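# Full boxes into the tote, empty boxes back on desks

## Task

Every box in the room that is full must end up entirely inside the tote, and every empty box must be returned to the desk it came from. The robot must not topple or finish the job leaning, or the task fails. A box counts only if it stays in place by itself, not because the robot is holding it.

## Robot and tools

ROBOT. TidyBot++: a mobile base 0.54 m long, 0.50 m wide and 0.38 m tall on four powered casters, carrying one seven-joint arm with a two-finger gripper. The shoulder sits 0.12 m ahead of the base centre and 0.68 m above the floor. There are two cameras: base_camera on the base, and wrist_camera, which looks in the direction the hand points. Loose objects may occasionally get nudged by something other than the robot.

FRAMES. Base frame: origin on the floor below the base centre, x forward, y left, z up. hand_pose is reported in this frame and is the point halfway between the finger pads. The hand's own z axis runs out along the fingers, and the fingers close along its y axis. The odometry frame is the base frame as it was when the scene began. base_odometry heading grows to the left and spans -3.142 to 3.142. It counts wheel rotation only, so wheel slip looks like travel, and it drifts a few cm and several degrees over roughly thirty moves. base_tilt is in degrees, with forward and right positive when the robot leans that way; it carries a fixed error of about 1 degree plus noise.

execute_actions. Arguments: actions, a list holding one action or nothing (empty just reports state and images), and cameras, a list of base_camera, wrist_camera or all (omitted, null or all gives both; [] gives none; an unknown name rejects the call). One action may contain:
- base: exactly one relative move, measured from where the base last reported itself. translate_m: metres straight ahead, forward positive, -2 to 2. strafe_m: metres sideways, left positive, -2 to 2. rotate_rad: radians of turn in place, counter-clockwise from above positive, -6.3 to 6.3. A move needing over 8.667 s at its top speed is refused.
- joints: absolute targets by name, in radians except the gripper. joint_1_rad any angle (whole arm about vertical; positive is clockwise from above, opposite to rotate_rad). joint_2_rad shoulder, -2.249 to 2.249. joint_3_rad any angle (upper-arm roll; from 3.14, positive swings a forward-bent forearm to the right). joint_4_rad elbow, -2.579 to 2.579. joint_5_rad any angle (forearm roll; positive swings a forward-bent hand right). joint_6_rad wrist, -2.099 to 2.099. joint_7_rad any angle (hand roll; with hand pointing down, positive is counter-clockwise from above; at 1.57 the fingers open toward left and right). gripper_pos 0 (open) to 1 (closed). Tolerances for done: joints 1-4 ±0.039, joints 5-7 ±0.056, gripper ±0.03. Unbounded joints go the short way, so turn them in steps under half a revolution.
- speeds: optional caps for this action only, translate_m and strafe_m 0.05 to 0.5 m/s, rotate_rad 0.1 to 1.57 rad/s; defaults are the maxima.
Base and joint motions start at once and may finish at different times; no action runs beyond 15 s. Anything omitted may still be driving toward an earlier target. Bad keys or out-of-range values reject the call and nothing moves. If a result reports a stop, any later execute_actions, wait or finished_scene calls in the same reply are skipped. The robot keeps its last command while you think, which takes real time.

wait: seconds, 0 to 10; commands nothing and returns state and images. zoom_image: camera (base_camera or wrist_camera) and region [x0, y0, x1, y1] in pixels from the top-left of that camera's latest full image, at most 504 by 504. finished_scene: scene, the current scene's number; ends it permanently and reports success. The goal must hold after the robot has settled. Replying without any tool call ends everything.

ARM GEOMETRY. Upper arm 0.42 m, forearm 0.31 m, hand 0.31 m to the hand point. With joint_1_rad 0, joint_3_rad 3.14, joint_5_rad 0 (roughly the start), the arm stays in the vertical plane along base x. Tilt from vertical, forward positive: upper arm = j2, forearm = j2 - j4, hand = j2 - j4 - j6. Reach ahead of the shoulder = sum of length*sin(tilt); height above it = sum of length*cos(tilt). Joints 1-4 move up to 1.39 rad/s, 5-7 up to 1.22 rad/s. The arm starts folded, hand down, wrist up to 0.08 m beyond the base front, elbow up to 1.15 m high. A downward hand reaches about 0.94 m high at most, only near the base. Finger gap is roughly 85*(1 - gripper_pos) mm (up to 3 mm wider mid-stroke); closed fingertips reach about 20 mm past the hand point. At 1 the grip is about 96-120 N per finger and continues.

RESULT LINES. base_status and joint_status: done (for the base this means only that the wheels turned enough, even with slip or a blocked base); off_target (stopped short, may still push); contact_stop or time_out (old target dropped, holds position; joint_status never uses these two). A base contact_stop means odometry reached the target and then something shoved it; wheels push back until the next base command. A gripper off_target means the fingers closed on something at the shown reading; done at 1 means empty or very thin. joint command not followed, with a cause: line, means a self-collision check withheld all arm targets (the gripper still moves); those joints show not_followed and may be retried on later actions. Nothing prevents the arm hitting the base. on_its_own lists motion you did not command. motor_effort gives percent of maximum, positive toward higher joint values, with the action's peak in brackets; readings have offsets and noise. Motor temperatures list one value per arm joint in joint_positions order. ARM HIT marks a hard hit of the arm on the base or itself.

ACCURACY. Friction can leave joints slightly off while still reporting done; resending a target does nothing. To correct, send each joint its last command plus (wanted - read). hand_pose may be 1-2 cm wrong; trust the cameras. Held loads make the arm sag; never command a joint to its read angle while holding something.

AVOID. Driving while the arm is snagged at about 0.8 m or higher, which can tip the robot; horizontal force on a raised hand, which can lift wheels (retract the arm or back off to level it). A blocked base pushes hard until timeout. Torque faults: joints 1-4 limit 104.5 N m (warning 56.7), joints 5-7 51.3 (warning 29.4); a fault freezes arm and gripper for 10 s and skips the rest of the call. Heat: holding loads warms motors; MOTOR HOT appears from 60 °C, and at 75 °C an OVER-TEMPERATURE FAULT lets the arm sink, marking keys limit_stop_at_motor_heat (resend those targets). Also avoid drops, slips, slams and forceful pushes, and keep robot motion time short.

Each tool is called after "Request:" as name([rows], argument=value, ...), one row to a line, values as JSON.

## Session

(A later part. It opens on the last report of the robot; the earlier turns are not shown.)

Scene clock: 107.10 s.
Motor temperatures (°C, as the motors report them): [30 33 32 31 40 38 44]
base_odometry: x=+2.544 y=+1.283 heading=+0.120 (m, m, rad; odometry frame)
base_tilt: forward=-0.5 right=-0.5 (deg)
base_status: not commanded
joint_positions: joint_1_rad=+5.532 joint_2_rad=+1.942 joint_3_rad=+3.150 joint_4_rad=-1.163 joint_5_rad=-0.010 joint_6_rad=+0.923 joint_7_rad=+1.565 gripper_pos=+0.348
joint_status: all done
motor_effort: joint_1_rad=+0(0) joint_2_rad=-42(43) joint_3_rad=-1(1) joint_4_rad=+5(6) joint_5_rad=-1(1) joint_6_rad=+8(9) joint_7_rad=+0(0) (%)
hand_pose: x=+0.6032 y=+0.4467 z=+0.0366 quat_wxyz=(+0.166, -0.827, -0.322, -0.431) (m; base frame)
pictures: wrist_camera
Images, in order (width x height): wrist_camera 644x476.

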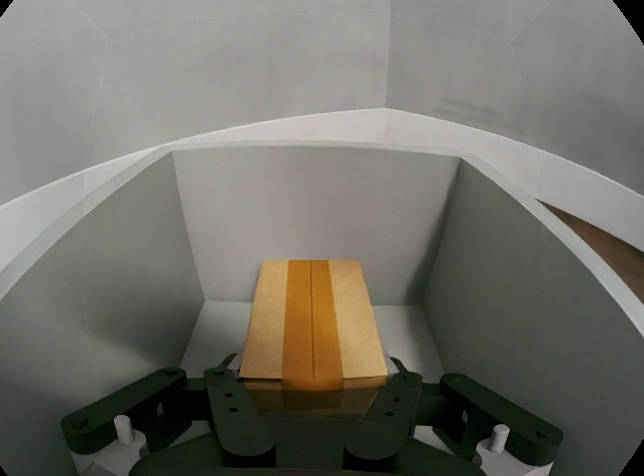

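Touching. Release and lift.

Request:
execute_actions([
  {"joints":{"gripper_pos":0.15}},
], cameras=["wrist_camera"])

Request:
execute_actions([
  {"joints":{"joint_2_rad":1.5,"joint_4_rad":-1.65}},
], cameras=["wrist_camera"])

Scene clock: 108.80 s.
Motor temperatures (°C, as the motors report them): [30 33 32 31 40 38 44]
base_odometry: x=+2.544 y=+1.283 heading=+0.120 (m, m, rad; odometry frame)
base_tilt: forward=-0.6 right=-0.4 (deg)
base_status: not commanded
joint_positions: joint_1_rad=+5.532 joint_2_rad=+1.941 joint_3_rad=+3.150 joint_4_rad=-1.161 joint_5_rad=-0.010 joint_6_rad=+0.928 joint_7_rad=+1.565 gripper_pos=+0.150
joint_status: all done
motor_effort: joint_1_rad=+1(0) joint_2_rad=-39(42) joint_3_rad=+0(0) joint_4_rad=+4(6) joint_5_rad=-1(1) joint_6_rad=+7(8) joint_7_rad=+0(0) (%)
hand_pose: x=+0.6050 y=+0.4483 z=+0.0389 quat_wxyz=(+0.168, -0.825, -0.321, -0.434) (m; base frame)
pictures: wrist_camera
Images, in order (width x height): wrist_camera 644x476.

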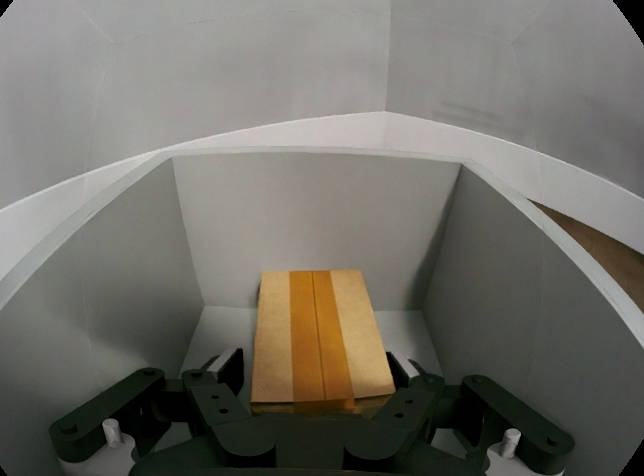

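Scene clock: 110.53 s.
Motor temperatures (°C, as the motors report them): [30 33 32 31 40 38 44]
base_odometry: x=+2.544 y=+1.283 heading=+0.120 (m, m, rad; odometry frame)
base_tilt: forward=-0.5 right=-0.5 (deg)
base_status: not commanded
joint_positions: joint_1_rad=+5.532 joint_2_rad=+1.505 joint_3_rad=+3.150 joint_4_rad=-1.628 joint_5_rad=-0.010 joint_6_rad=+0.931 joint_7_rad=+1.565 gripper_pos=+0.150
joint_status: all done
motor_effort: joint_1_rad=+1(0) joint_2_rad=-42(41) joint_3_rad=-1(1) joint_4_rad=+4(5) joint_5_rad=-1(1) joint_6_rad=+7(7) joint_7_rad=+0(0) (%)
hand_pose: x=+0.6152 y=+0.4562 z=+0.2116 quat_wxyz=(+0.162, -0.831, -0.322, -0.423) (m; base frame)
pictures: wrist_camera
Images, in order (width x height): wrist_camera 644x476.

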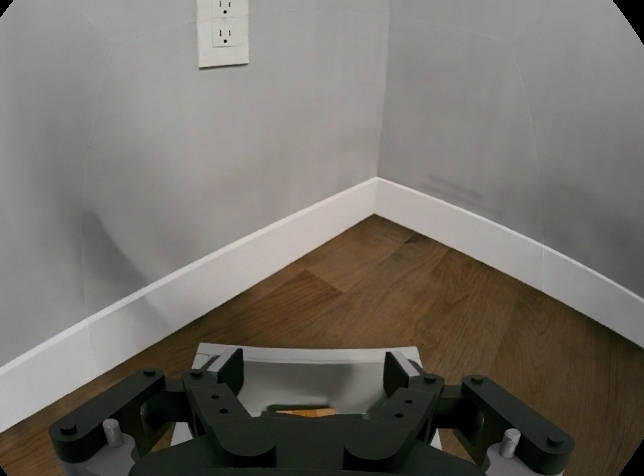

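Request:
execute_actions([
  {"joints":{"joint_2_rad":-0.15,"joint_4_rad":-1.2,"joint_6_rad":-1.1,"gripper_pos":0}},
], cameras=[])

Request:
execute_actions([
  {"base":{"strafe_m":-0.91},"joints":{"joint_1_rad":6.29}},
])

Scene clock: 130.63 s.
Motor temperatures (°C, as the motors report them): [30 34 32 31 40 38 44]
base_odometry: x=+2.544 y=+1.283 heading=+0.120 (m, m, rad; odometry frame)
base_tilt: forward=-0.5 right=-0.5 (deg)
base_status: not commanded
joint_positions: joint_1_rad=+5.532 joint_2_rad=-0.152 joint_3_rad=+3.150 joint_4_rad=-1.220 joint_5_rad=-0.010 joint_6_rad=-1.060 joint_7_rad=+1.565 gripper_pos=+0.000
joint_status: all done
motor_effort: joint_1_rad=+0(0) joint_2_rad=-13(48) joint_3_rad=+0(0) joint_4_rad=+18(19) joint_5_rad=+0(1) joint_6_rad=+7(7) joint_7_rad=+0(1) (%)
hand_pose: x=+0.4671 y=+0.3245 z=+1.0846 quat_wxyz=(+0.183, -0.816, -0.315, -0.450) (m; base frame)
pictures: none
No camera images: the call's "cameras" was empty. Leave "cameras" out to get every camera's image.

Scene clock: 133.83 s.
Motor temperatures (°C, as the motors report them): [30 34 32 31 40 38 44]
base_odometry: x=+2.654 y=+0.379 heading=+0.121 (m, m, rad; odometry frame)
base_tilt: forward=-0.5 right=-0.5 (deg)
base_status: done
joint_positions: joint_1_rad=+6.284 joint_2_rad=-0.151 joint_3_rad=+3.148 joint_4_rad=-1.220 joint_5_rad=-0.010 joint_6_rad=-1.061 joint_7_rad=+1.565 gripper_pos=+0.000
joint_status: all done
motor_effort: joint_1_rad=+0(2) joint_2_rad=-14(17) joint_3_rad=+0(3) joint_4_rad=+18(19) joint_5_rad=-1(0) joint_6_rad=+7(7) joint_7_rad=+0(0) (%)
hand_pose: x=+0.5954 y=+0.0005 z=+1.0840 quat_wxyz=(+0.005, -0.875, +0.006, -0.485) (m; base frame)
pictures: base_camera, wrist_camera
Images, in order (width x height): base_camera 644x364, wrist_camera 644x476.

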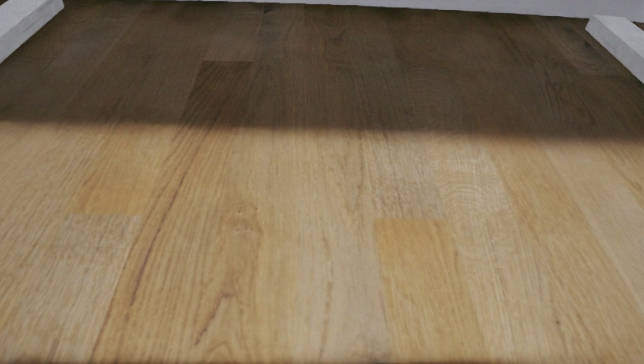

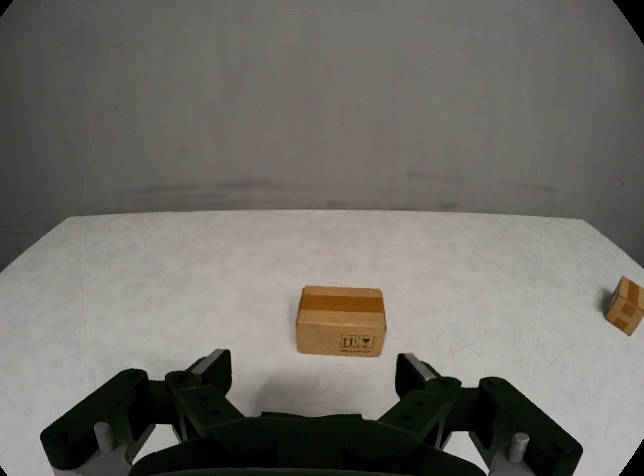

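Request:
execute_actions([
  {"joints":{"joint_1_rad":6.316,"joint_2_rad":-0.115,"joint_4_rad":-1.565,"joint_6_rad":-0.668}},
], cameras=["wrist_camera"])

Scene clock: 136.93 s.
Motor temperatures (°C, as the motors report them): [30 34 32 31 40 38 44]
base_odometry: x=+2.654 y=+0.379 heading=+0.121 (m, m, rad; odometry frame)
base_tilt: forward=-0.5 right=-0.4 (deg)
base_status: not commanded
joint_positions: joint_1_rad=+6.303 joint_2_rad=-0.120 joint_3_rad=+3.148 joint_4_rad=-1.548 joint_5_rad=-0.010 joint_6_rad=-0.709 joint_7_rad=+1.565 gripper_pos=+0.000
joint_status: all done
motor_effort: joint_1_rad=+1(1) joint_2_rad=-17(19) joint_3_rad=+0(1) joint_4_rad=+20(21) joint_5_rad=-1(1) joint_6_rad=+7(7) joint_7_rad=+0(0) (%)
hand_pose: x=+0.6425 y=-0.0104 z=+0.9771 quat_wxyz=(+0.000, -0.876, +0.016, -0.481) (m; base frame)
pictures: wrist_camera
Images, in order (width x height): wrist_camera 644x476.

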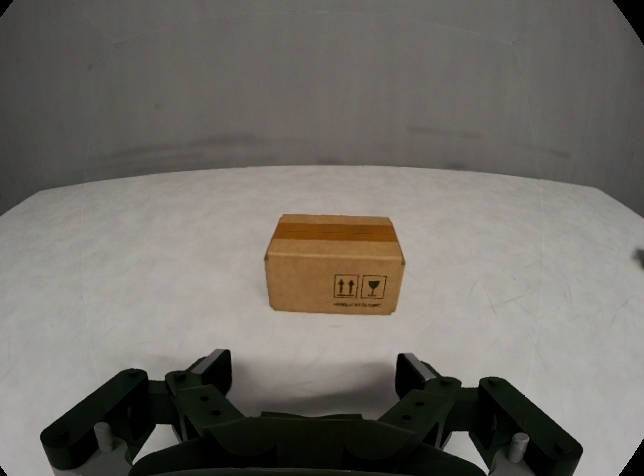

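Request:
execute_actions([
  {"base":{"translate_m":0.10},"speeds":{"translate_m":0.08}},
], cameras=["wrist_camera"])

Scene clock: 139.53 s.
Motor temperatures (°C, as the motors report them): [30 34 32 31 40 38 44]
base_odometry: x=+2.753 y=+0.391 heading=+0.120 (m, m, rad; odometry frame)
base_tilt: forward=-0.5 right=-0.4 (deg)
base_status: done
joint_positions: joint_1_rad=+6.306 joint_2_rad=-0.118 joint_3_rad=+3.148 joint_4_rad=-1.548 joint_5_rad=-0.010 joint_6_rad=-0.708 joint_7_rad=+1.565 gripper_pos=+0.000
joint_status: not commanded
motor_effort: joint_1_rad=+1(0) joint_2_rad=-17(19) joint_3_rad=+0(0) joint_4_rad=+20(21) joint_5_rad=-1(1) joint_6_rad=+7(8) joint_7_rad=+0(0) (%)
hand_pose: x=+0.6433 y=-0.0118 z=+0.9763 quat_wxyz=(-0.001, -0.877, +0.017, -0.481) (m; base frame)
pictures: wrist_camera
Images, in order (width x height): wrist_camera 644x476.

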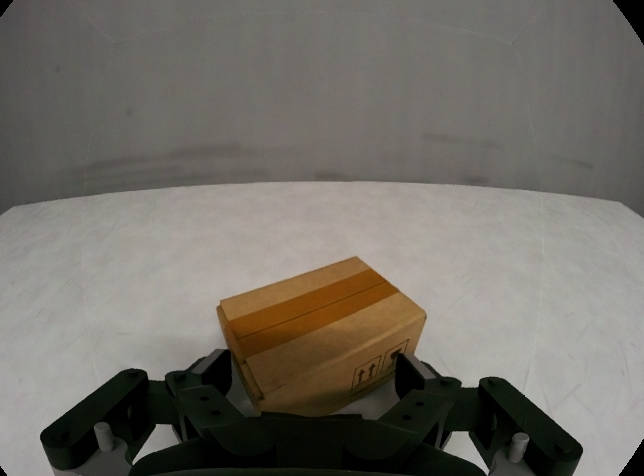

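Request:
execute_actions([
  {"base":{"strafe_m":0.03},"speeds":{"strafe_m":0.06},"joints":{"joint_2_rad":-0.05,"joint_4_rad":-1.46}},
], cameras=["wrist_camera"])

Scene clock: 141.80 s.
Motor temperatures (°C, as the motors report them): [30 34 32 31 40 38 44]
base_odometry: x=+2.750 y=+0.421 heading=+0.120 (m, m, rad; odometry frame)
base_tilt: forward=-0.5 right=-0.5 (deg)
base_status: done
joint_positions: joint_1_rad=+6.311 joint_2_rad=-0.058 joint_3_rad=+3.148 joint_4_rad=-1.480 joint_5_rad=-0.010 joint_6_rad=-0.708 joint_7_rad=+1.565 gripper_pos=+0.000
joint_status: all done
motor_effort: joint_1_rad=+1(2) joint_2_rad=-19(20) joint_3_rad=+1(1) joint_4_rad=+20(21) joint_5_rad=-1(1) joint_6_rad=+7(8) joint_7_rad=+0(0) (%)
hand_pose: x=+0.6692 y=-0.0152 z=+0.9837 quat_wxyz=(-0.002, -0.874, +0.019, -0.485) (m; base frame)
pictures: wrist_camera
Images, in order (width x height): wrist_camera 644x476.

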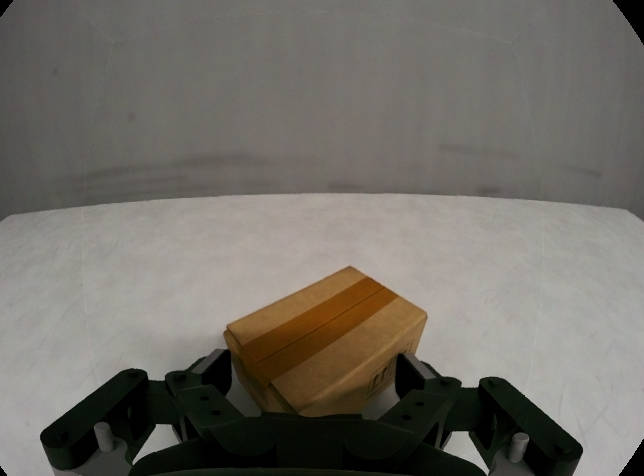

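Request:
execute_actions([
  {"base":{"strafe_m":0.03},"speeds":{"strafe_m":0.06},"joints":{"joint_2_rad":0.02,"joint_4_rad":-1.40}},
], cameras=["wrist_camera"])

Scene clock: 143.47 s.
Motor temperatures (°C, as the motors report them): [30 34 32 31 40 38 44]
base_odometry: x=+2.747 y=+0.451 heading=+0.120 (m, m, rad; odometry frame)
base_tilt: forward=-0.5 right=-0.5 (deg)
base_status: done
joint_positions: joint_1_rad=+6.315 joint_2_rad=+0.010 joint_3_rad=+3.148 joint_4_rad=-1.417 joint_5_rad=-0.010 joint_6_rad=-0.707 joint_7_rad=+1.565 gripper_pos=+0.000
joint_status: all done
motor_effort: joint_1_rad=+0(2) joint_2_rad=-21(23) joint_3_rad=+0(3) joint_4_rad=+21(21) joint_5_rad=+0(2) joint_6_rad=+7(8) joint_7_rad=+0(0) (%)
hand_pose: x=+0.6973 y=-0.0187 z=+0.9813 quat_wxyz=(-0.003, -0.876, +0.021, -0.483) (m; base frame)
pictures: wrist_camera
Images, in order (width x height): wrist_camera 644x476.

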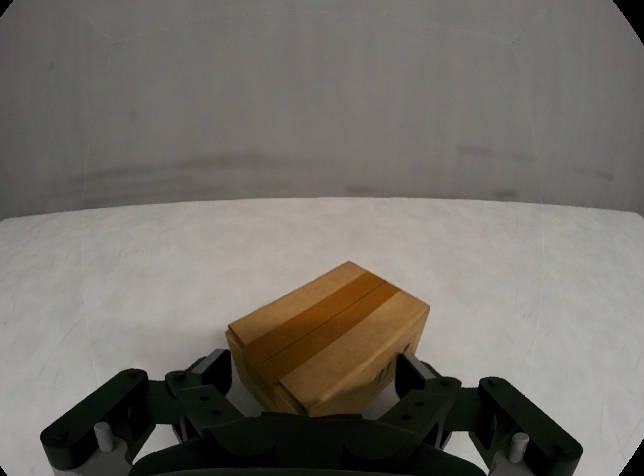

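Request:
zoom_image(camera="wrist_camera", region=[170, 240, 470, 440])

Region (170, 240, 470, 440) of wrist_camera's 644x476 image, scaled by 1.680.

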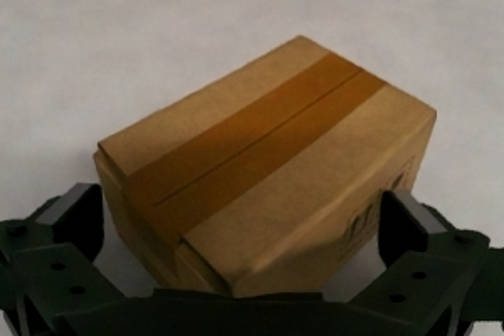

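Request:
execute_actions([
  {"joints":{"gripper_pos":1}},
], cameras=["wrist_camera"])

Scene clock: 148.37 s.
Motor temperatures (°C, as the motors report them): [30 34 32 31 40 38 44]
base_odometry: x=+2.747 y=+0.451 heading=+0.120 (m, m, rad; odometry frame)
base_tilt: forward=-0.5 right=-0.4 (deg)
base_status: not commanded
joint_positions: joint_1_rad=+6.315 joint_2_rad=+0.010 joint_3_rad=+3.148 joint_4_rad=-1.417 joint_5_rad=-0.010 joint_6_rad=-0.707 joint_7_rad=+1.565 gripper_pos=+0.999
joint_status: all done
motor_effort: joint_1_rad=+0(1) joint_2_rad=-22(22) joint_3_rad=+1(0) joint_4_rad=+20(21) joint_5_rad=-1(1) joint_6_rad=+7(7) joint_7_rad=+0(0) (%)
hand_pose: x=+0.6974 y=-0.0187 z=+0.9815 quat_wxyz=(-0.003, -0.876, +0.021, -0.483) (m; base frame)
pictures: wrist_camera
Images, in order (width x height): wrist_camera 644x476.

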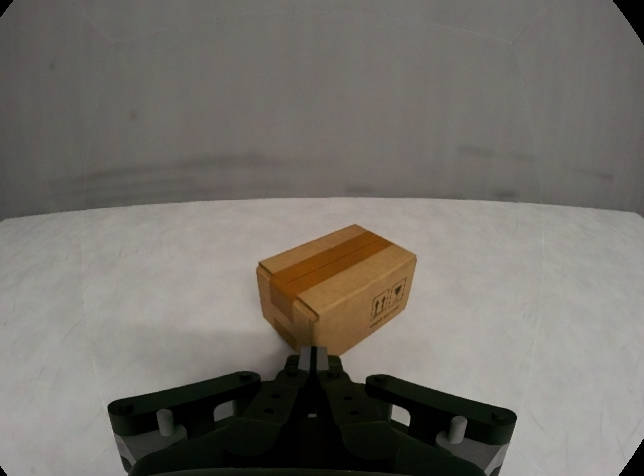

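Request:
execute_actions([
  {"base":{"strafe_m":0.07}},
], cameras=[])

Request:
execute_actions([
  {"joints":{"joint_2_rad":0.13,"joint_4_rad":-1.347,"joint_6_rad":-0.52}},
], cameras=["wrist_camera"])

Scene clock: 153.33 s.
Motor temperatures (°C, as the motors report them): [30 34 32 31 40 38 44]
base_odometry: x=+2.738 y=+0.521 heading=+0.120 (m, m, rad; odometry frame)
base_tilt: forward=-0.5 right=-0.4 (deg)
base_status: done
joint_positions: joint_1_rad=+6.314 joint_2_rad=+0.010 joint_3_rad=+3.145 joint_4_rad=-1.417 joint_5_rad=-0.010 joint_6_rad=-0.707 joint_7_rad=+1.565 gripper_pos=+0.999
joint_status: not commanded
motor_effort: joint_1_rad=+1(2) joint_2_rad=-21(23) joint_3_rad=+1(2) joint_4_rad=+20(20) joint_5_rad=+0(1) joint_6_rad=+7(8) joint_7_rad=+0(0) (%)
hand_pose: x=+0.6974 y=-0.0166 z=+0.9814 quat_wxyz=(-0.002, -0.876, +0.019, -0.483) (m; base frame)
pictures: none
No camera images: the call's "cameras" was empty. Leave "cameras" out to get every camera's image.

Scene clock: 154.37 s.
Motor temperatures (°C, as the motors report them): [30 34 32 31 40 38 44]
base_odometry: x=+2.738 y=+0.521 heading=+0.120 (m, m, rad; odometry frame)
base_tilt: forward=-0.5 right=-0.5 (deg)
base_status: not commanded
joint_positions: joint_1_rad=+6.314 joint_2_rad=+0.132 joint_3_rad=+3.145 joint_4_rad=-1.366 joint_5_rad=-0.010 joint_6_rad=-0.558 joint_7_rad=+1.565 gripper_pos=+0.999
joint_status: all done
motor_effort: joint_1_rad=+0(1) joint_2_rad=-26(29) joint_3_rad=+0(1) joint_4_rad=+21(22) joint_5_rad=-1(0) joint_6_rad=+7(8) joint_7_rad=+0(1) (%)
hand_pose: x=+0.7630 y=-0.0190 z=+0.9768 quat_wxyz=(-0.003, -0.856, +0.019, -0.517) (m; base frame)
pictures: wrist_camera
Images, in order (width x height): wrist_camera 644x476.

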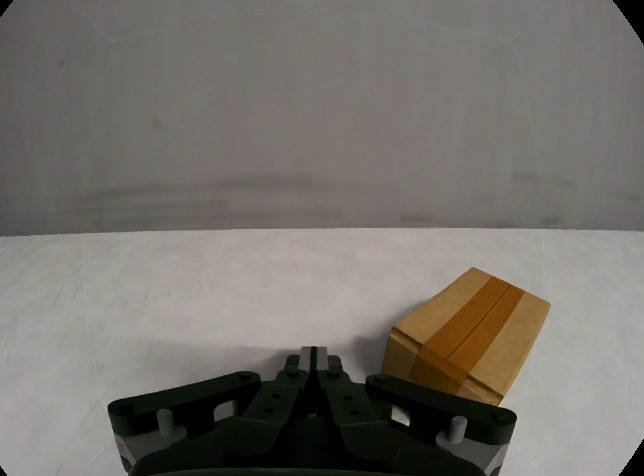

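Request:
execute_actions([
  {"joints":{"joint_2_rad":-0.1,"joint_4_rad":-1.58}},
], cameras=[])

Request:
execute_actions([
  {"base":{"strafe_m":-0.19},"joints":{"gripper_pos":0}},
], cameras=["wrist_camera"])

Scene clock: 161.50 s.
Motor temperatures (°C, as the motors report them): [30 34 32 31 40 38 44]
base_odometry: x=+2.738 y=+0.521 heading=+0.120 (m, m, rad; odometry frame)
base_tilt: forward=-0.5 right=-0.4 (deg)
base_status: not commanded
joint_positions: joint_1_rad=+6.314 joint_2_rad=-0.103 joint_3_rad=+3.145 joint_4_rad=-1.556 joint_5_rad=-0.010 joint_6_rad=-0.558 joint_7_rad=+1.565 gripper_pos=+0.999
joint_status: all done
motor_effort: joint_1_rad=+1(1) joint_2_rad=-18(29) joint_3_rad=+0(1) joint_4_rad=+20(21) joint_5_rad=-1(1) joint_6_rad=+7(8) joint_7_rad=+0(0) (%)
hand_pose: x=+0.6694 y=-0.0161 z=+1.0044 quat_wxyz=(-0.003, -0.844, +0.019, -0.536) (m; base frame)
pictures: none
No camera images: the call's "cameras" was empty. Leave "cameras" out to get every camera's image.

Scene clock: 163.10 s.
Motor temperatures (°C, as the motors report them): [30 34 32 31 40 38 44]
base_odometry: x=+2.761 y=+0.332 heading=+0.120 (m, m, rad; odometry frame)
base_tilt: forward=-0.5 right=-0.4 (deg)
base_status: done
joint_positions: joint_1_rad=+6.314 joint_2_rad=-0.102 joint_3_rad=+3.145 joint_4_rad=-1.560 joint_5_rad=-0.010 joint_6_rad=-0.556 joint_7_rad=+1.565 gripper_pos=+0.000
joint_status: all done
motor_effort: joint_1_rad=+0(3) joint_2_rad=-18(21) joint_3_rad=+0(3) joint_4_rad=+20(21) joint_5_rad=-1(0) joint_6_rad=+8(8) joint_7_rad=+0(0) (%)
hand_pose: x=+0.6694 y=-0.0162 z=+1.0025 quat_wxyz=(-0.003, -0.845, +0.019, -0.534) (m; base frame)
pictures: wrist_camera
Images, in order (width x height): wrist_camera 644x476.

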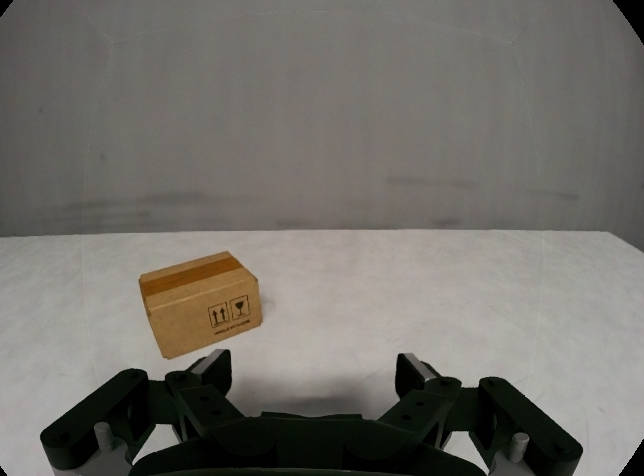

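Request:
execute_actions([
  {"joints":{"joint_1_rad":6.287,"joint_2_rad":0.19,"joint_4_rad":-1.28}},
], cameras=["wrist_camera"])

Scene clock: 166.87 s.
Motor temperatures (°C, as the motors report them): [30 34 32 31 40 38 44]
base_odometry: x=+2.761 y=+0.332 heading=+0.120 (m, m, rad; odometry frame)
base_tilt: forward=-0.5 right=-0.5 (deg)
base_status: not commanded
joint_positions: joint_1_rad=+6.303 joint_2_rad=+0.190 joint_3_rad=+3.145 joint_4_rad=-1.304 joint_5_rad=-0.010 joint_6_rad=-0.556 joint_7_rad=+1.565 gripper_pos=+0.000
joint_status: all done
motor_effort: joint_1_rad=+0(1) joint_2_rad=-28(30) joint_3_rad=-1(0) joint_4_rad=+20(21) joint_5_rad=-1(1) joint_6_rad=+8(7) joint_7_rad=+0(0) (%)
hand_pose: x=+0.7881 y=-0.0122 z=+0.9751 quat_wxyz=(+0.000, -0.855, +0.014, -0.519) (m; base frame)
pictures: wrist_camera
Images, in order (width x height): wrist_camera 644x476.

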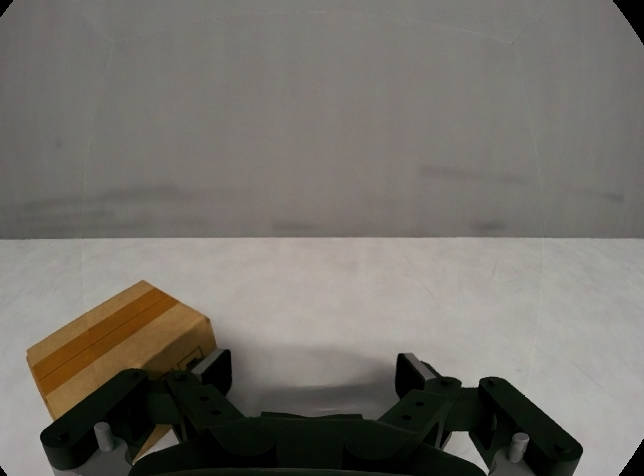

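Request:
execute_actions([
  {"base":{"strafe_m":0.35},"joints":{"joint_1_rad":6.675,"joint_2_rad":-0.06,"joint_4_rad":-1.56}},
])

Scene clock: 172.07 s.
Motor temperatures (°C, as the motors report them): [30 34 32 31 40 38 44]
base_odometry: x=+2.720 y=+0.680 heading=+0.120 (m, m, rad; odometry frame)
base_tilt: forward=-0.5 right=-0.5 (deg)
base_status: done
joint_positions: joint_1_rad=+6.665 joint_2_rad=-0.059 joint_3_rad=+3.145 joint_4_rad=-1.538 joint_5_rad=-0.010 joint_6_rad=-0.556 joint_7_rad=+1.565 gripper_pos=+0.000
joint_status: all done
motor_effort: joint_1_rad=+1(3) joint_2_rad=-20(31) joint_3_rad=+0(3) joint_4_rad=+21(21) joint_5_rad=+0(1) joint_6_rad=+7(7) joint_7_rad=+0(0) (%)
hand_pose: x=+0.6450 y=-0.2103 z=+0.9914 quat_wxyz=(-0.095, -0.834, +0.168, -0.517) (m; base frame)
pictures: base_camera, wrist_camera
Images, in order (width x height): base_camera 644x364, wrist_camera 644x476.

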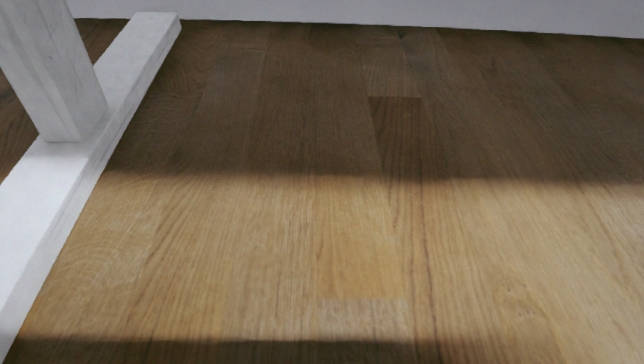

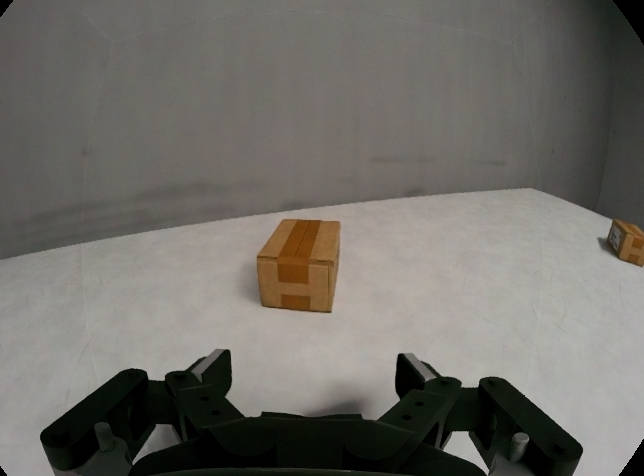

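Request:
execute_actions([
  {"joints":{"joint_1_rad":6.637,"joint_2_rad":0.24,"joint_4_rad":-1.215}},
], cameras=["wrist_camera"])

Scene clock: 174.50 s.
Motor temperatures (°C, as the motors report them): [30 34 32 31 40 38 44]
base_odometry: x=+2.720 y=+0.680 heading=+0.120 (m, m, rad; odometry frame)
base_tilt: forward=-0.5 right=-0.5 (deg)
base_status: not commanded
joint_positions: joint_1_rad=+6.649 joint_2_rad=+0.241 joint_3_rad=+3.145 joint_4_rad=-1.239 joint_5_rad=-0.010 joint_6_rad=-0.556 joint_7_rad=+1.565 gripper_pos=+0.000
joint_status: all done
motor_effort: joint_1_rad=+0(1) joint_2_rad=-29(32) joint_3_rad=+0(1) joint_4_rad=+20(21) joint_5_rad=-1(0) joint_6_rad=+8(8) joint_7_rad=+0(0) (%)
hand_pose: x=+0.7653 y=-0.2467 z=+0.9792 quat_wxyz=(-0.091, -0.836, +0.161, -0.517) (m; base frame)
pictures: wrist_camera
Images, in order (width x height): wrist_camera 644x476.

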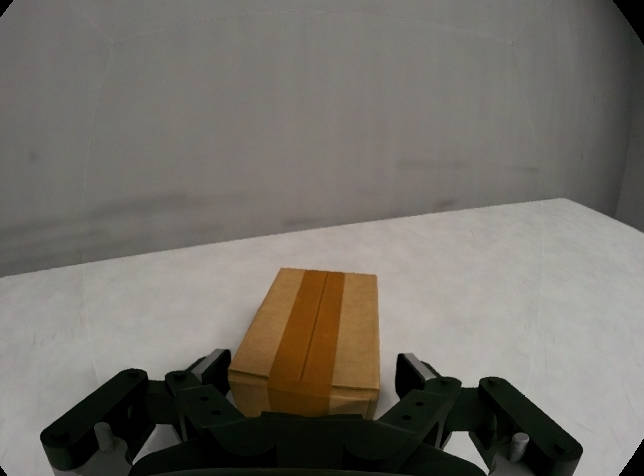

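Request:
execute_actions([
  {"joints":{"gripper_pos":1}},
], cameras=[])

Request:
execute_actions([
  {"joints":{"joint_2_rad":0.17}},
], cameras=["wrist_camera"])

Scene clock: 176.40 s.
Motor temperatures (°C, as the motors report them): [30 34 32 31 40 38 44]
base_odometry: x=+2.720 y=+0.680 heading=+0.120 (m, m, rad; odometry frame)
base_tilt: forward=-0.5 right=-0.4 (deg)
base_status: not commanded
joint_positions: joint_1_rad=+6.649 joint_2_rad=+0.241 joint_3_rad=+3.145 joint_4_rad=-1.237 joint_5_rad=-0.010 joint_6_rad=-0.556 joint_7_rad=+1.565 gripper_pos=+0.335
joint_status: gripper_pos off_target (ended at +0.335, target +1.000)
motor_effort: joint_1_rad=+1(1) joint_2_rad=-31(32) joint_3_rad=-1(1) joint_4_rad=+21(21) joint_5_rad=-1(1) joint_6_rad=+8(8) joint_7_rad=+0(0) (%)
hand_pose: x=+0.7656 y=-0.2465 z=+0.9803 quat_wxyz=(-0.091, -0.835, +0.160, -0.518) (m; base frame)
pictures: none
No camera images: the call's "cameras" was empty. Leave "cameras" out to get every camera's image.

Scene clock: 177.40 s.
Motor temperatures (°C, as the motors report them): [30 34 32 31 40 38 44]
base_odometry: x=+2.720 y=+0.680 heading=+0.120 (m, m, rad; odometry frame)
base_tilt: forward=-0.5 right=-0.4 (deg)
base_status: not commanded
joint_positions: joint_1_rad=+6.649 joint_2_rad=+0.205 joint_3_rad=+3.145 joint_4_rad=-1.239 joint_5_rad=-0.010 joint_6_rad=-0.556 joint_7_rad=+1.565 gripper_pos=+0.335
joint_status: all done
motor_effort: joint_1_rad=+0(1) joint_2_rad=-34(37) joint_3_rad=-1(0) joint_4_rad=+25(26) joint_5_rad=+0(1) joint_6_rad=+11(12) joint_7_rad=+0(1) (%)
hand_pose: x=+0.7551 y=-0.2425 z=+1.0038 quat_wxyz=(-0.093, -0.826, +0.159, -0.532) (m; base frame)
pictures: wrist_camera
Images, in order (width x height): wrist_camera 644x476.

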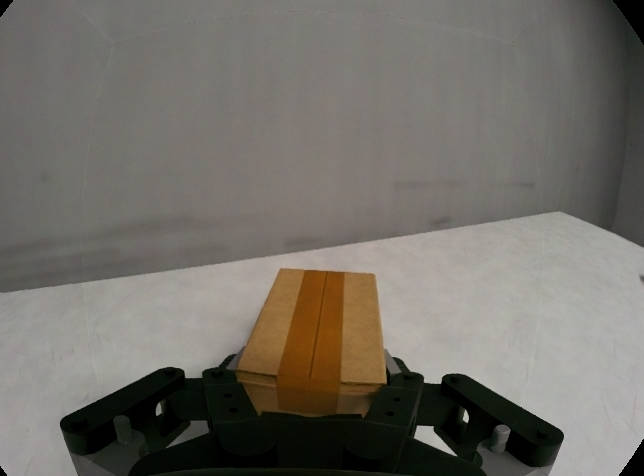

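Request:
execute_actions([
  {"base":{"translate_m":-0.10},"joints":{"joint_1_rad":6.272,"joint_2_rad":-0.535,"joint_4_rad":-1.815,"joint_6_rad":-0.75}},
], cameras=["wrist_camera"])

Scene clock: 183.40 s.
Motor temperatures (°C, as the motors report them): [30 34 32 31 40 38 44]
base_odometry: x=+2.620 y=+0.668 heading=+0.120 (m, m, rad; odometry frame)
base_tilt: forward=-0.5 right=-0.4 (deg)
base_status: done
joint_positions: joint_1_rad=+6.284 joint_2_rad=-0.513 joint_3_rad=+3.145 joint_4_rad=-1.820 joint_5_rad=-0.010 joint_6_rad=-0.735 joint_7_rad=+1.565 gripper_pos=+0.335
joint_status: all done
motor_effort: joint_1_rad=+0(1) joint_2_rad=-6(39) joint_3_rad=+0(2) joint_4_rad=+24(26) joint_5_rad=+0(0) joint_6_rad=+11(13) joint_7_rad=-1(0) (%)
hand_pose: x=+0.4933 y=+0.0016 z=+0.9892 quat_wxyz=(+0.006, -0.853, +0.006, -0.523) (m; base frame)
pictures: wrist_camera
Images, in order (width x height): wrist_camera 644x476.

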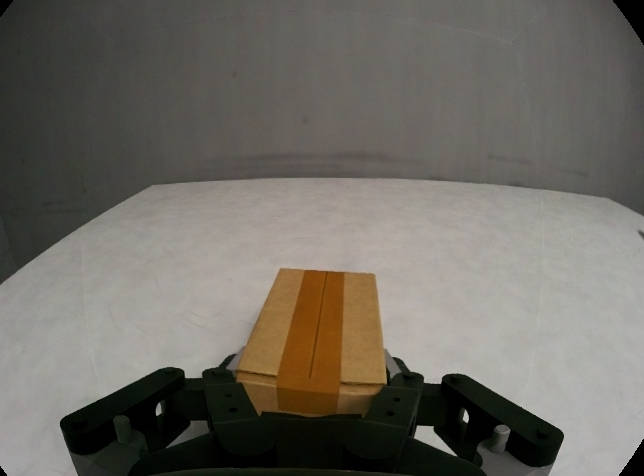

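Request:
execute_actions([
  {"joints":{"joint_4_rad":-1.85}},
], cameras=[])

Scene clock: 186.20 s.
Motor temperatures (°C, as the motors report them): [30 34 32 31 40 38 44]
base_odometry: x=+2.620 y=+0.668 heading=+0.120 (m, m, rad; odometry frame)
base_tilt: forward=-0.6 right=-0.5 (deg)
base_status: not commanded
joint_positions: joint_1_rad=+6.284 joint_2_rad=-0.534 joint_3_rad=+3.145 joint_4_rad=-1.850 joint_5_rad=-0.010 joint_6_rad=-0.735 joint_7_rad=+1.565 gripper_pos=+0.335
joint_status: all done
motor_effort: joint_1_rad=+1(0) joint_2_rad=-4(6) joint_3_rad=-1(1) joint_4_rad=+22(24) joint_5_rad=+0(1) joint_6_rad=+9(11) joint_7_rad=+0(2) (%)
hand_pose: x=+0.4851 y=+0.0016 z=+0.9795 quat_wxyz=(+0.006, -0.855, +0.006, -0.519) (m; base frame)
pictures: none
No camera images: the call's "cameras" was empty. Leave "cameras" out to get every camera's image.

Request:
execute_actions([
  {"joints":{"gripper_pos":0}},
], cameras=[])

Request:
execute_actions([
  {"joints":{"joint_2_rad":-0.25,"joint_4_rad":-1.05,"joint_6_rad":-1.6}},
], cameras=[])

Request:
execute_actions([
  {"joints":{"joint_2_rad":0.045,"joint_4_rad":-0.90,"joint_6_rad":-1.866,"joint_7_rad":1.46}},
], cameras=["wrist_camera"])

Scene clock: 189.33 s.
Motor temperatures (°C, as the motors report them): [30 34 32 31 40 38 44]
base_odometry: x=+2.620 y=+0.668 heading=+0.120 (m, m, rad; odometry frame)
base_tilt: forward=-0.5 right=-0.5 (deg)
base_status: not commanded
joint_positions: joint_1_rad=+6.284 joint_2_rad=-0.534 joint_3_rad=+3.145 joint_4_rad=-1.850 joint_5_rad=-0.010 joint_6_rad=-0.735 joint_7_rad=+1.565 gripper_pos=+0.000
joint_status: all done
motor_effort: joint_1_rad=+1(1) joint_2_rad=-2(4) joint_3_rad=+1(1) joint_4_rad=+20(22) joint_5_rad=+0(1) joint_6_rad=+8(9) joint_7_rad=+0(1) (%)
hand_pose: x=+0.4851 y=+0.0016 z=+0.9793 quat_wxyz=(+0.006, -0.855, +0.006, -0.519) (m; base frame)
pictures: none
No camera images: the call's "cameras" was empty. Leave "cameras" out to get every camera's image.

Scene clock: 191.40 s.
Motor temperatures (°C, as the motors report them): [30 34 32 31 40 38 44]
base_odometry: x=+2.620 y=+0.668 heading=+0.120 (m, m, rad; odometry frame)
base_tilt: forward=-0.5 right=-0.4 (deg)
base_status: not commanded
joint_positions: joint_1_rad=+6.284 joint_2_rad=-0.264 joint_3_rad=+3.145 joint_4_rad=-1.071 joint_5_rad=-0.010 joint_6_rad=-1.559 joint_7_rad=+1.565 gripper_pos=+0.000
joint_status: all done
motor_effort: joint_1_rad=+0(1) joint_2_rad=-7(7) joint_3_rad=+0(0) joint_4_rad=+15(20) joint_5_rad=-1(1) joint_6_rad=+6(7) joint_7_rad=+0(0) (%)
hand_pose: x=+0.4543 y=+0.0027 z=+1.0830 quat_wxyz=(+0.005, -0.926, +0.003, -0.378) (m; base frame)
pictures: none
No camera images: the call's "cameras" was empty. Leave "cameras" out to get every camera's image.

Scene clock: 193.07 s.
Motor temperatures (°C, as the motors report them): [30 34 32 31 40 38 44]
base_odometry: x=+2.620 y=+0.668 heading=+0.120 (m, m, rad; odometry frame)
base_tilt: forward=-0.5 right=-0.5 (deg)
base_status: not commanded
joint_positions: joint_1_rad=+6.284 joint_2_rad=+0.050 joint_3_rad=+3.145 joint_4_rad=-0.923 joint_5_rad=-0.010 joint_6_rad=-1.824 joint_7_rad=+1.486 gripper_pos=+0.000
joint_status: all done
motor_effort: joint_1_rad=+1(0) joint_2_rad=-19(21) joint_3_rad=+0(1) joint_4_rad=+15(16) joint_5_rad=+0(0) joint_6_rad=+3(5) joint_7_rad=-1(0) (%)
hand_pose: x=+0.5051 y=+0.0028 z=+0.9860 quat_wxyz=(+0.011, -0.984, +0.042, -0.171) (m; base frame)
pictures: wrist_camera
Images, in order (width x height): wrist_camera 644x476.

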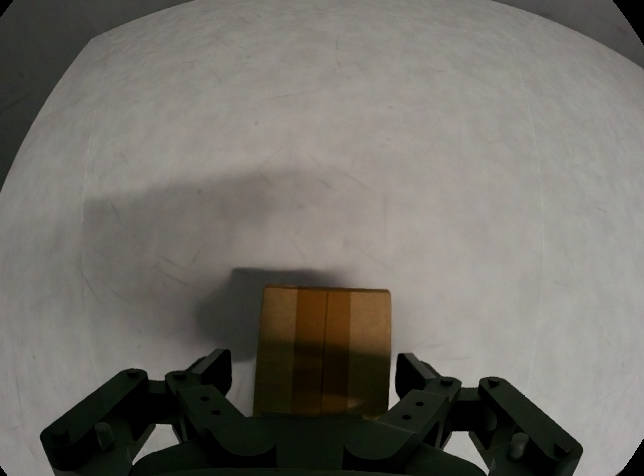

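Request:
execute_actions([
  {"joints":{"gripper_pos":1}},
], cameras=["wrist_camera"])

Scene clock: 194.77 s.
Motor temperatures (°C, as the motors report them): [30 34 32 31 40 38 44]
base_odometry: x=+2.620 y=+0.668 heading=+0.120 (m, m, rad; odometry frame)
base_tilt: forward=-0.5 right=-0.4 (deg)
base_status: not commanded
joint_positions: joint_1_rad=+6.283 joint_2_rad=+0.050 joint_3_rad=+3.145 joint_4_rad=-0.918 joint_5_rad=-0.009 joint_6_rad=-1.832 joint_7_rad=+1.486 gripper_pos=+0.352
joint_status: gripper_pos off_target (ended at +0.352, target +1.000)
motor_effort: joint_1_rad=+1(1) joint_2_rad=-19(20) joint_3_rad=+0(2) joint_4_rad=+16(18) joint_5_rad=+0(2) joint_6_rad=+3(4) joint_7_rad=+0(0) (%)
hand_pose: x=+0.5033 y=+0.0029 z=+0.9873 quat_wxyz=(+0.011, -0.984, +0.042, -0.170) (m; base frame)
pictures: wrist_camera
Images, in order (width x height): wrist_camera 644x476.

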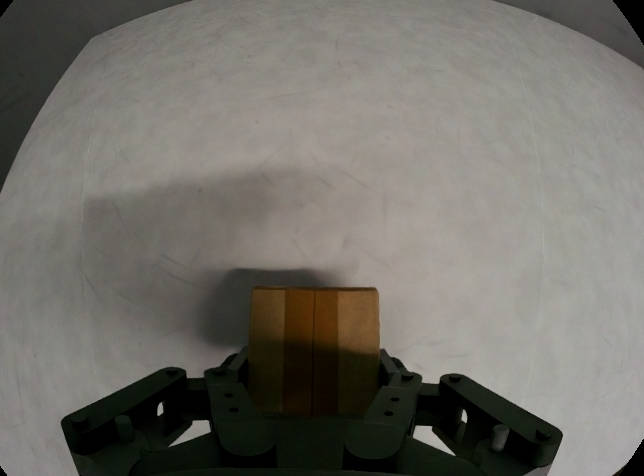

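Request:
execute_actions([
  {"base":{"strafe_m":0.62},"joints":{"joint_1_rad":5.52,"joint_2_rad":-0.25,"joint_6_rad":-1.6,"joint_7_rad":1.59}},
], cameras=[])

Request:
execute_actions([
  {"joints":{"joint_2_rad":1.25,"joint_4_rad":-1.72,"joint_6_rad":0.235}},
])

Scene clock: 199.30 s.
Motor temperatures (°C, as the motors report them): [30 34 32 31 40 38 44]
base_odometry: x=+2.546 y=+1.284 heading=+0.121 (m, m, rad; odometry frame)
base_tilt: forward=-0.5 right=-0.5 (deg)
base_status: done
joint_positions: joint_1_rad=+5.528 joint_2_rad=-0.226 joint_3_rad=+3.145 joint_4_rad=-0.917 joint_5_rad=-0.008 joint_6_rad=-1.655 joint_7_rad=+1.564 gripper_pos=+0.352
joint_status: all done
motor_effort: joint_1_rad=+0(2) joint_2_rad=-10(23) joint_3_rad=+1(2) joint_4_rad=+17(18) joint_5_rad=-1(2) joint_6_rad=+9(9) joint_7_rad=+0(1) (%)
hand_pose: x=+0.3562 y=+0.2269 z=+1.1160 quat_wxyz=(+0.147, -0.858, -0.337, -0.358) (m; base frame)
pictures: none
No camera images: the call's "cameras" was empty. Leave "cameras" out to get every camera's image.

Scene clock: 202.10 s.
Motor temperatures (°C, as the motors report them): [30 34 32 31 40 38 44]
base_odometry: x=+2.546 y=+1.284 heading=+0.121 (m, m, rad; odometry frame)
base_tilt: forward=-0.5 right=-0.5 (deg)
base_status: not commanded
joint_positions: joint_1_rad=+5.528 joint_2_rad=+1.269 joint_3_rad=+3.145 joint_4_rad=-1.706 joint_5_rad=-0.008 joint_6_rad=+0.185 joint_7_rad=+1.564 gripper_pos=+0.352
joint_status: all done
motor_effort: joint_1_rad=+0(0) joint_2_rad=-45(50) joint_3_rad=-2(0) joint_4_rad=+5(20) joint_5_rad=-1(1) joint_6_rad=+4(10) joint_7_rad=+0(0) (%)
hand_pose: x=+0.5284 y=+0.3839 z=+0.2046 quat_wxyz=(+0.064, -0.918, -0.356, -0.163) (m; base frame)
pictures: base_camera, wrist_camera
Images, in order (width x height): base_camera 644x364, wrist_camera 644x476.

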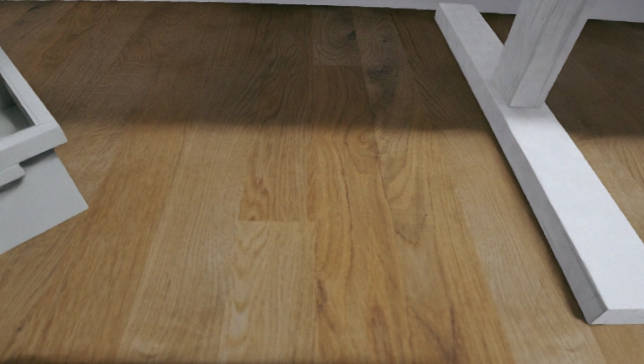

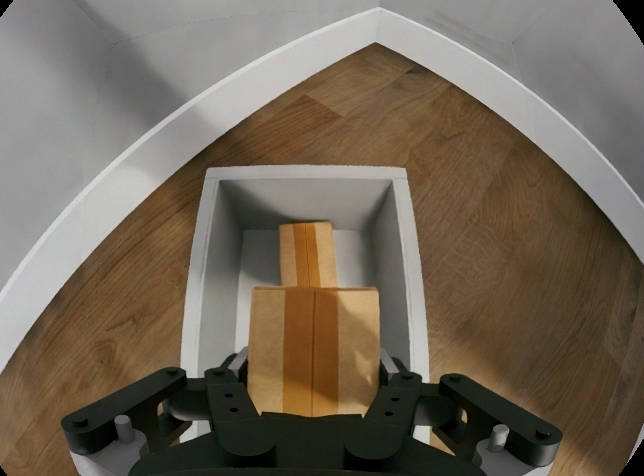

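Request:
execute_actions([
  {"joints":{"joint_1_rad":5.505,"joint_2_rad":1.615,"joint_4_rad":-1.337,"joint_6_rad":0.25}},
], cameras=["wrist_camera"])

Scene clock: 205.33 s.
Motor temperatures (°C, as the motors report them): [30 34 32 31 40 38 44]
base_odometry: x=+2.546 y=+1.284 heading=+0.121 (m, m, rad; odometry frame)
base_tilt: forward=-0.5 right=-0.5 (deg)
base_status: not commanded
joint_positions: joint_1_rad=+5.518 joint_2_rad=+1.639 joint_3_rad=+3.145 joint_4_rad=-1.365 joint_5_rad=-0.008 joint_6_rad=+0.201 joint_7_rad=+1.564 gripper_pos=+0.352
joint_status: all done
motor_effort: joint_1_rad=+0(0) joint_2_rad=-45(47) joint_3_rad=+0(1) joint_4_rad=+5(5) joint_5_rad=+0(1) joint_6_rad=+4(4) joint_7_rad=+0(0) (%)
hand_pose: x=+0.5279 y=+0.3916 z=+0.0481 quat_wxyz=(+0.062, -0.917, -0.362, -0.156) (m; base frame)
pictures: wrist_camera
Images, in order (width x height): wrist_camera 644x476.

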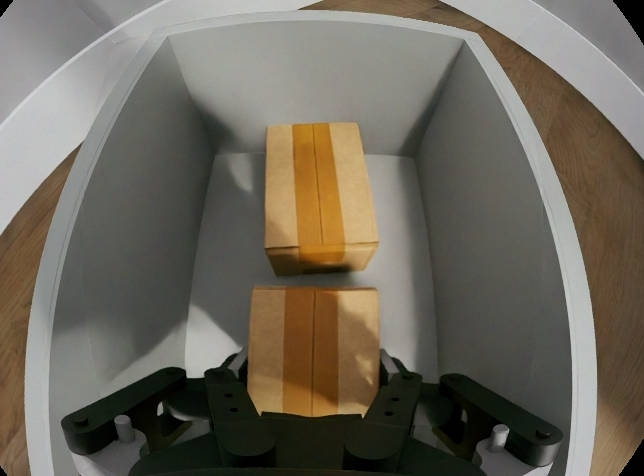

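Request:
execute_actions([
  {"joints":{"joint_2_rad":1.65,"joint_4_rad":-1.305}},
], cameras=[])

Scene clock: 206.57 s.
Motor temperatures (°C, as the motors report them): [30 34 32 31 40 38 44]
base_odometry: x=+2.546 y=+1.284 heading=+0.121 (m, m, rad; odometry frame)
base_tilt: forward=-0.5 right=-0.5 (deg)
base_status: not commanded
joint_positions: joint_1_rad=+5.517 joint_2_rad=+1.658 joint_3_rad=+3.145 joint_4_rad=-1.329 joint_5_rad=-0.008 joint_6_rad=+0.204 joint_7_rad=+1.564 gripper_pos=+0.352
joint_status: all done
motor_effort: joint_1_rad=+0(0) joint_2_rad=-41(46) joint_3_rad=+0(2) joint_4_rad=+4(6) joint_5_rad=+0(1) joint_6_rad=+3(4) joint_7_rad=+0(1) (%)
hand_pose: x=+0.5350 y=+0.3987 z=+0.0427 quat_wxyz=(+0.066, -0.915, -0.361, -0.165) (m; base frame)
pictures: none
No camera images: the call's "cameras" was empty. Leave "cameras" out to get every camera's image.

Touched down. Release and lift.

Request:
execute_actions([
  {"joints":{"gripper_pos":0.15}},
], cameras=[])

Request:
execute_actions([
  {"joints":{"joint_2_rad":1.25,"joint_4_rad":-1.75,"joint_6_rad":0.1}},
], cameras=["wrist_camera"])

Scene clock: 208.27 s.
Motor temperatures (°C, as the motors report them): [30 34 32 31 40 38 44]
base_odometry: x=+2.546 y=+1.284 heading=+0.121 (m, m, rad; odometry frame)
base_tilt: forward=-0.5 right=-0.5 (deg)
base_status: not commanded
joint_positions: joint_1_rad=+5.517 joint_2_rad=+1.657 joint_3_rad=+3.145 joint_4_rad=-1.326 joint_5_rad=-0.008 joint_6_rad=+0.208 joint_7_rad=+1.564 gripper_pos=+0.150
joint_status: all done
motor_effort: joint_1_rad=+1(0) joint_2_rad=-42(44) joint_3_rad=+0(1) joint_4_rad=+4(5) joint_5_rad=-1(0) joint_6_rad=+3(4) joint_7_rad=+0(0) (%)
hand_pose: x=+0.5378 y=+0.4014 z=+0.0444 quat_wxyz=(+0.067, -0.915, -0.361, -0.169) (m; base frame)
pictures: none
No camera images: the call's "cameras" was empty. Leave "cameras" out to get every camera's image.

Scene clock: 209.90 s.
Motor temperatures (°C, as the motors report them): [30 34 32 31 40 38 44]
base_odometry: x=+2.546 y=+1.284 heading=+0.121 (m, m, rad; odometry frame)
base_tilt: forward=-0.6 right=-0.5 (deg)
base_status: not commanded
joint_positions: joint_1_rad=+5.517 joint_2_rad=+1.256 joint_3_rad=+3.145 joint_4_rad=-1.730 joint_5_rad=-0.008 joint_6_rad=+0.140 joint_7_rad=+1.564 gripper_pos=+0.150
joint_status: all done
motor_effort: joint_1_rad=+1(1) joint_2_rad=-39(43) joint_3_rad=-1(1) joint_4_rad=+4(5) joint_5_rad=+0(0) joint_6_rad=+3(4) joint_7_rad=+0(0) (%)
hand_pose: x=+0.5087 y=+0.3735 z=+0.2038 quat_wxyz=(+0.054, -0.920, -0.362, -0.137) (m; base frame)
pictures: wrist_camera
Images, in order (width x height): wrist_camera 644x476.

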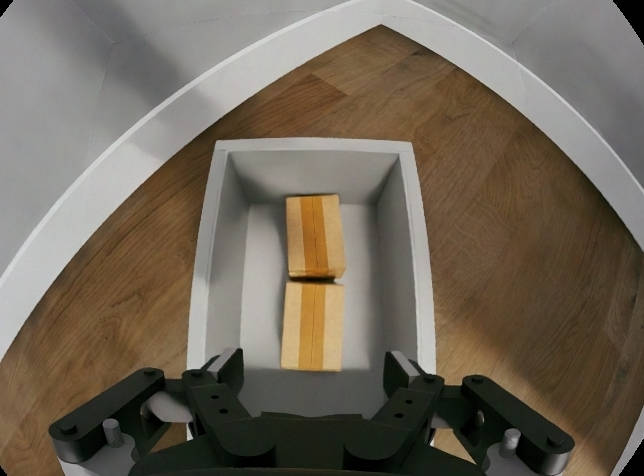

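Request:
execute_actions([
  {"joints":{"joint_2_rad":-0.15,"joint_4_rad":-1.3,"joint_6_rad":-0.95,"gripper_pos":0}},
], cameras=[])

Request:
execute_actions([
  {"base":{"strafe_m":-0.86},"joints":{"joint_1_rad":7.13}},
], cameras=[])

Request:
execute_actions([
  {"base":{"translate_m":0.09},"joints":{"joint_2_rad":-0.05,"joint_4_rad":-1.55,"joint_6_rad":-0.52}},
], cameras=["wrist_camera"])

Scene clock: 215.20 s.
Motor temperatures (°C, as the motors report them): [30 34 32 31 40 38 44]
base_odometry: x=+2.546 y=+1.284 heading=+0.121 (m, m, rad; odometry frame)
base_tilt: forward=-0.5 right=-0.4 (deg)
base_status: not commanded
joint_positions: joint_1_rad=+5.517 joint_2_rad=-0.152 joint_3_rad=+3.145 joint_4_rad=-1.319 joint_5_rad=-0.008 joint_6_rad=-0.908 joint_7_rad=+1.564 gripper_pos=+0.000
joint_status: all done
motor_effort: joint_1_rad=+1(1) joint_2_rad=-15(43) joint_3_rad=+0(1) joint_4_rad=+19(20) joint_5_rad=-1(1) joint_6_rad=+7(7) joint_7_rad=+0(0) (%)
hand_pose: x=+0.4767 y=+0.3464 z=+1.0704 quat_wxyz=(+0.195, -0.801, -0.317, -0.469) (m; base frame)
pictures: none
No camera images: the call's "cameras" was empty. Leave "cameras" out to get every camera's image.

Scene clock: 218.50 s.
Motor temperatures (°C, as the motors report them): [30 34 32 31 40 38 44]
base_odometry: x=+2.650 y=+0.430 heading=+0.121 (m, m, rad; odometry frame)
base_tilt: forward=-0.5 right=-0.4 (deg)
base_status: done
joint_positions: joint_1_rad=+7.123 joint_2_rad=-0.148 joint_3_rad=+3.142 joint_4_rad=-1.319 joint_5_rad=-0.008 joint_6_rad=-0.910 joint_7_rad=+1.564 gripper_pos=+0.000
joint_status: all done
motor_effort: joint_1_rad=+0(2) joint_2_rad=-15(18) joint_3_rad=+0(3) joint_4_rad=+19(20) joint_5_rad=-1(0) joint_6_rad=+7(7) joint_7_rad=+0(1) (%)
hand_pose: x=+0.4544 y=-0.3696 z=+1.0681 quat_wxyz=(-0.201, -0.786, +0.355, -0.464) (m; base frame)
pictures: none
No camera images: the call's "cameras" was empty. Leave "cameras" out to get every camera's image.

Scene clock: 220.00 s.
Motor temperatures (°C, as the motors report them): [30 34 32 31 40 38 44]
base_odometry: x=+2.740 y=+0.441 heading=+0.121 (m, m, rad; odometry frame)
base_tilt: forward=-0.5 right=-0.4 (deg)
base_status: done
joint_positions: joint_1_rad=+7.124 joint_2_rad=-0.045 joint_3_rad=+3.142 joint_4_rad=-1.539 joint_5_rad=-0.008 joint_6_rad=-0.562 joint_7_rad=+1.564 gripper_pos=+0.000
joint_status: all done
motor_effort: joint_1_rad=+1(1) joint_2_rad=-20(24) joint_3_rad=+0(3) joint_4_rad=+21(23) joint_5_rad=-1(1) joint_6_rad=+7(7) joint_7_rad=+0(0) (%)
hand_pose: x=+0.5011 y=-0.4229 z=+0.9814 quat_wxyz=(-0.206, -0.780, +0.354, -0.474) (m; base frame)
pictures: wrist_camera
Images, in order (width x height): wrist_camera 644x476.

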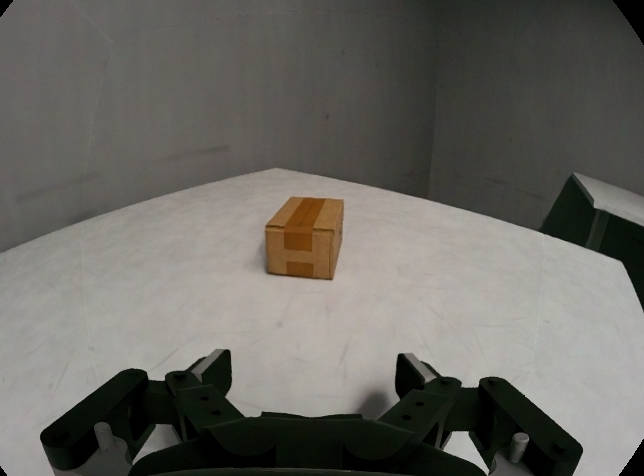

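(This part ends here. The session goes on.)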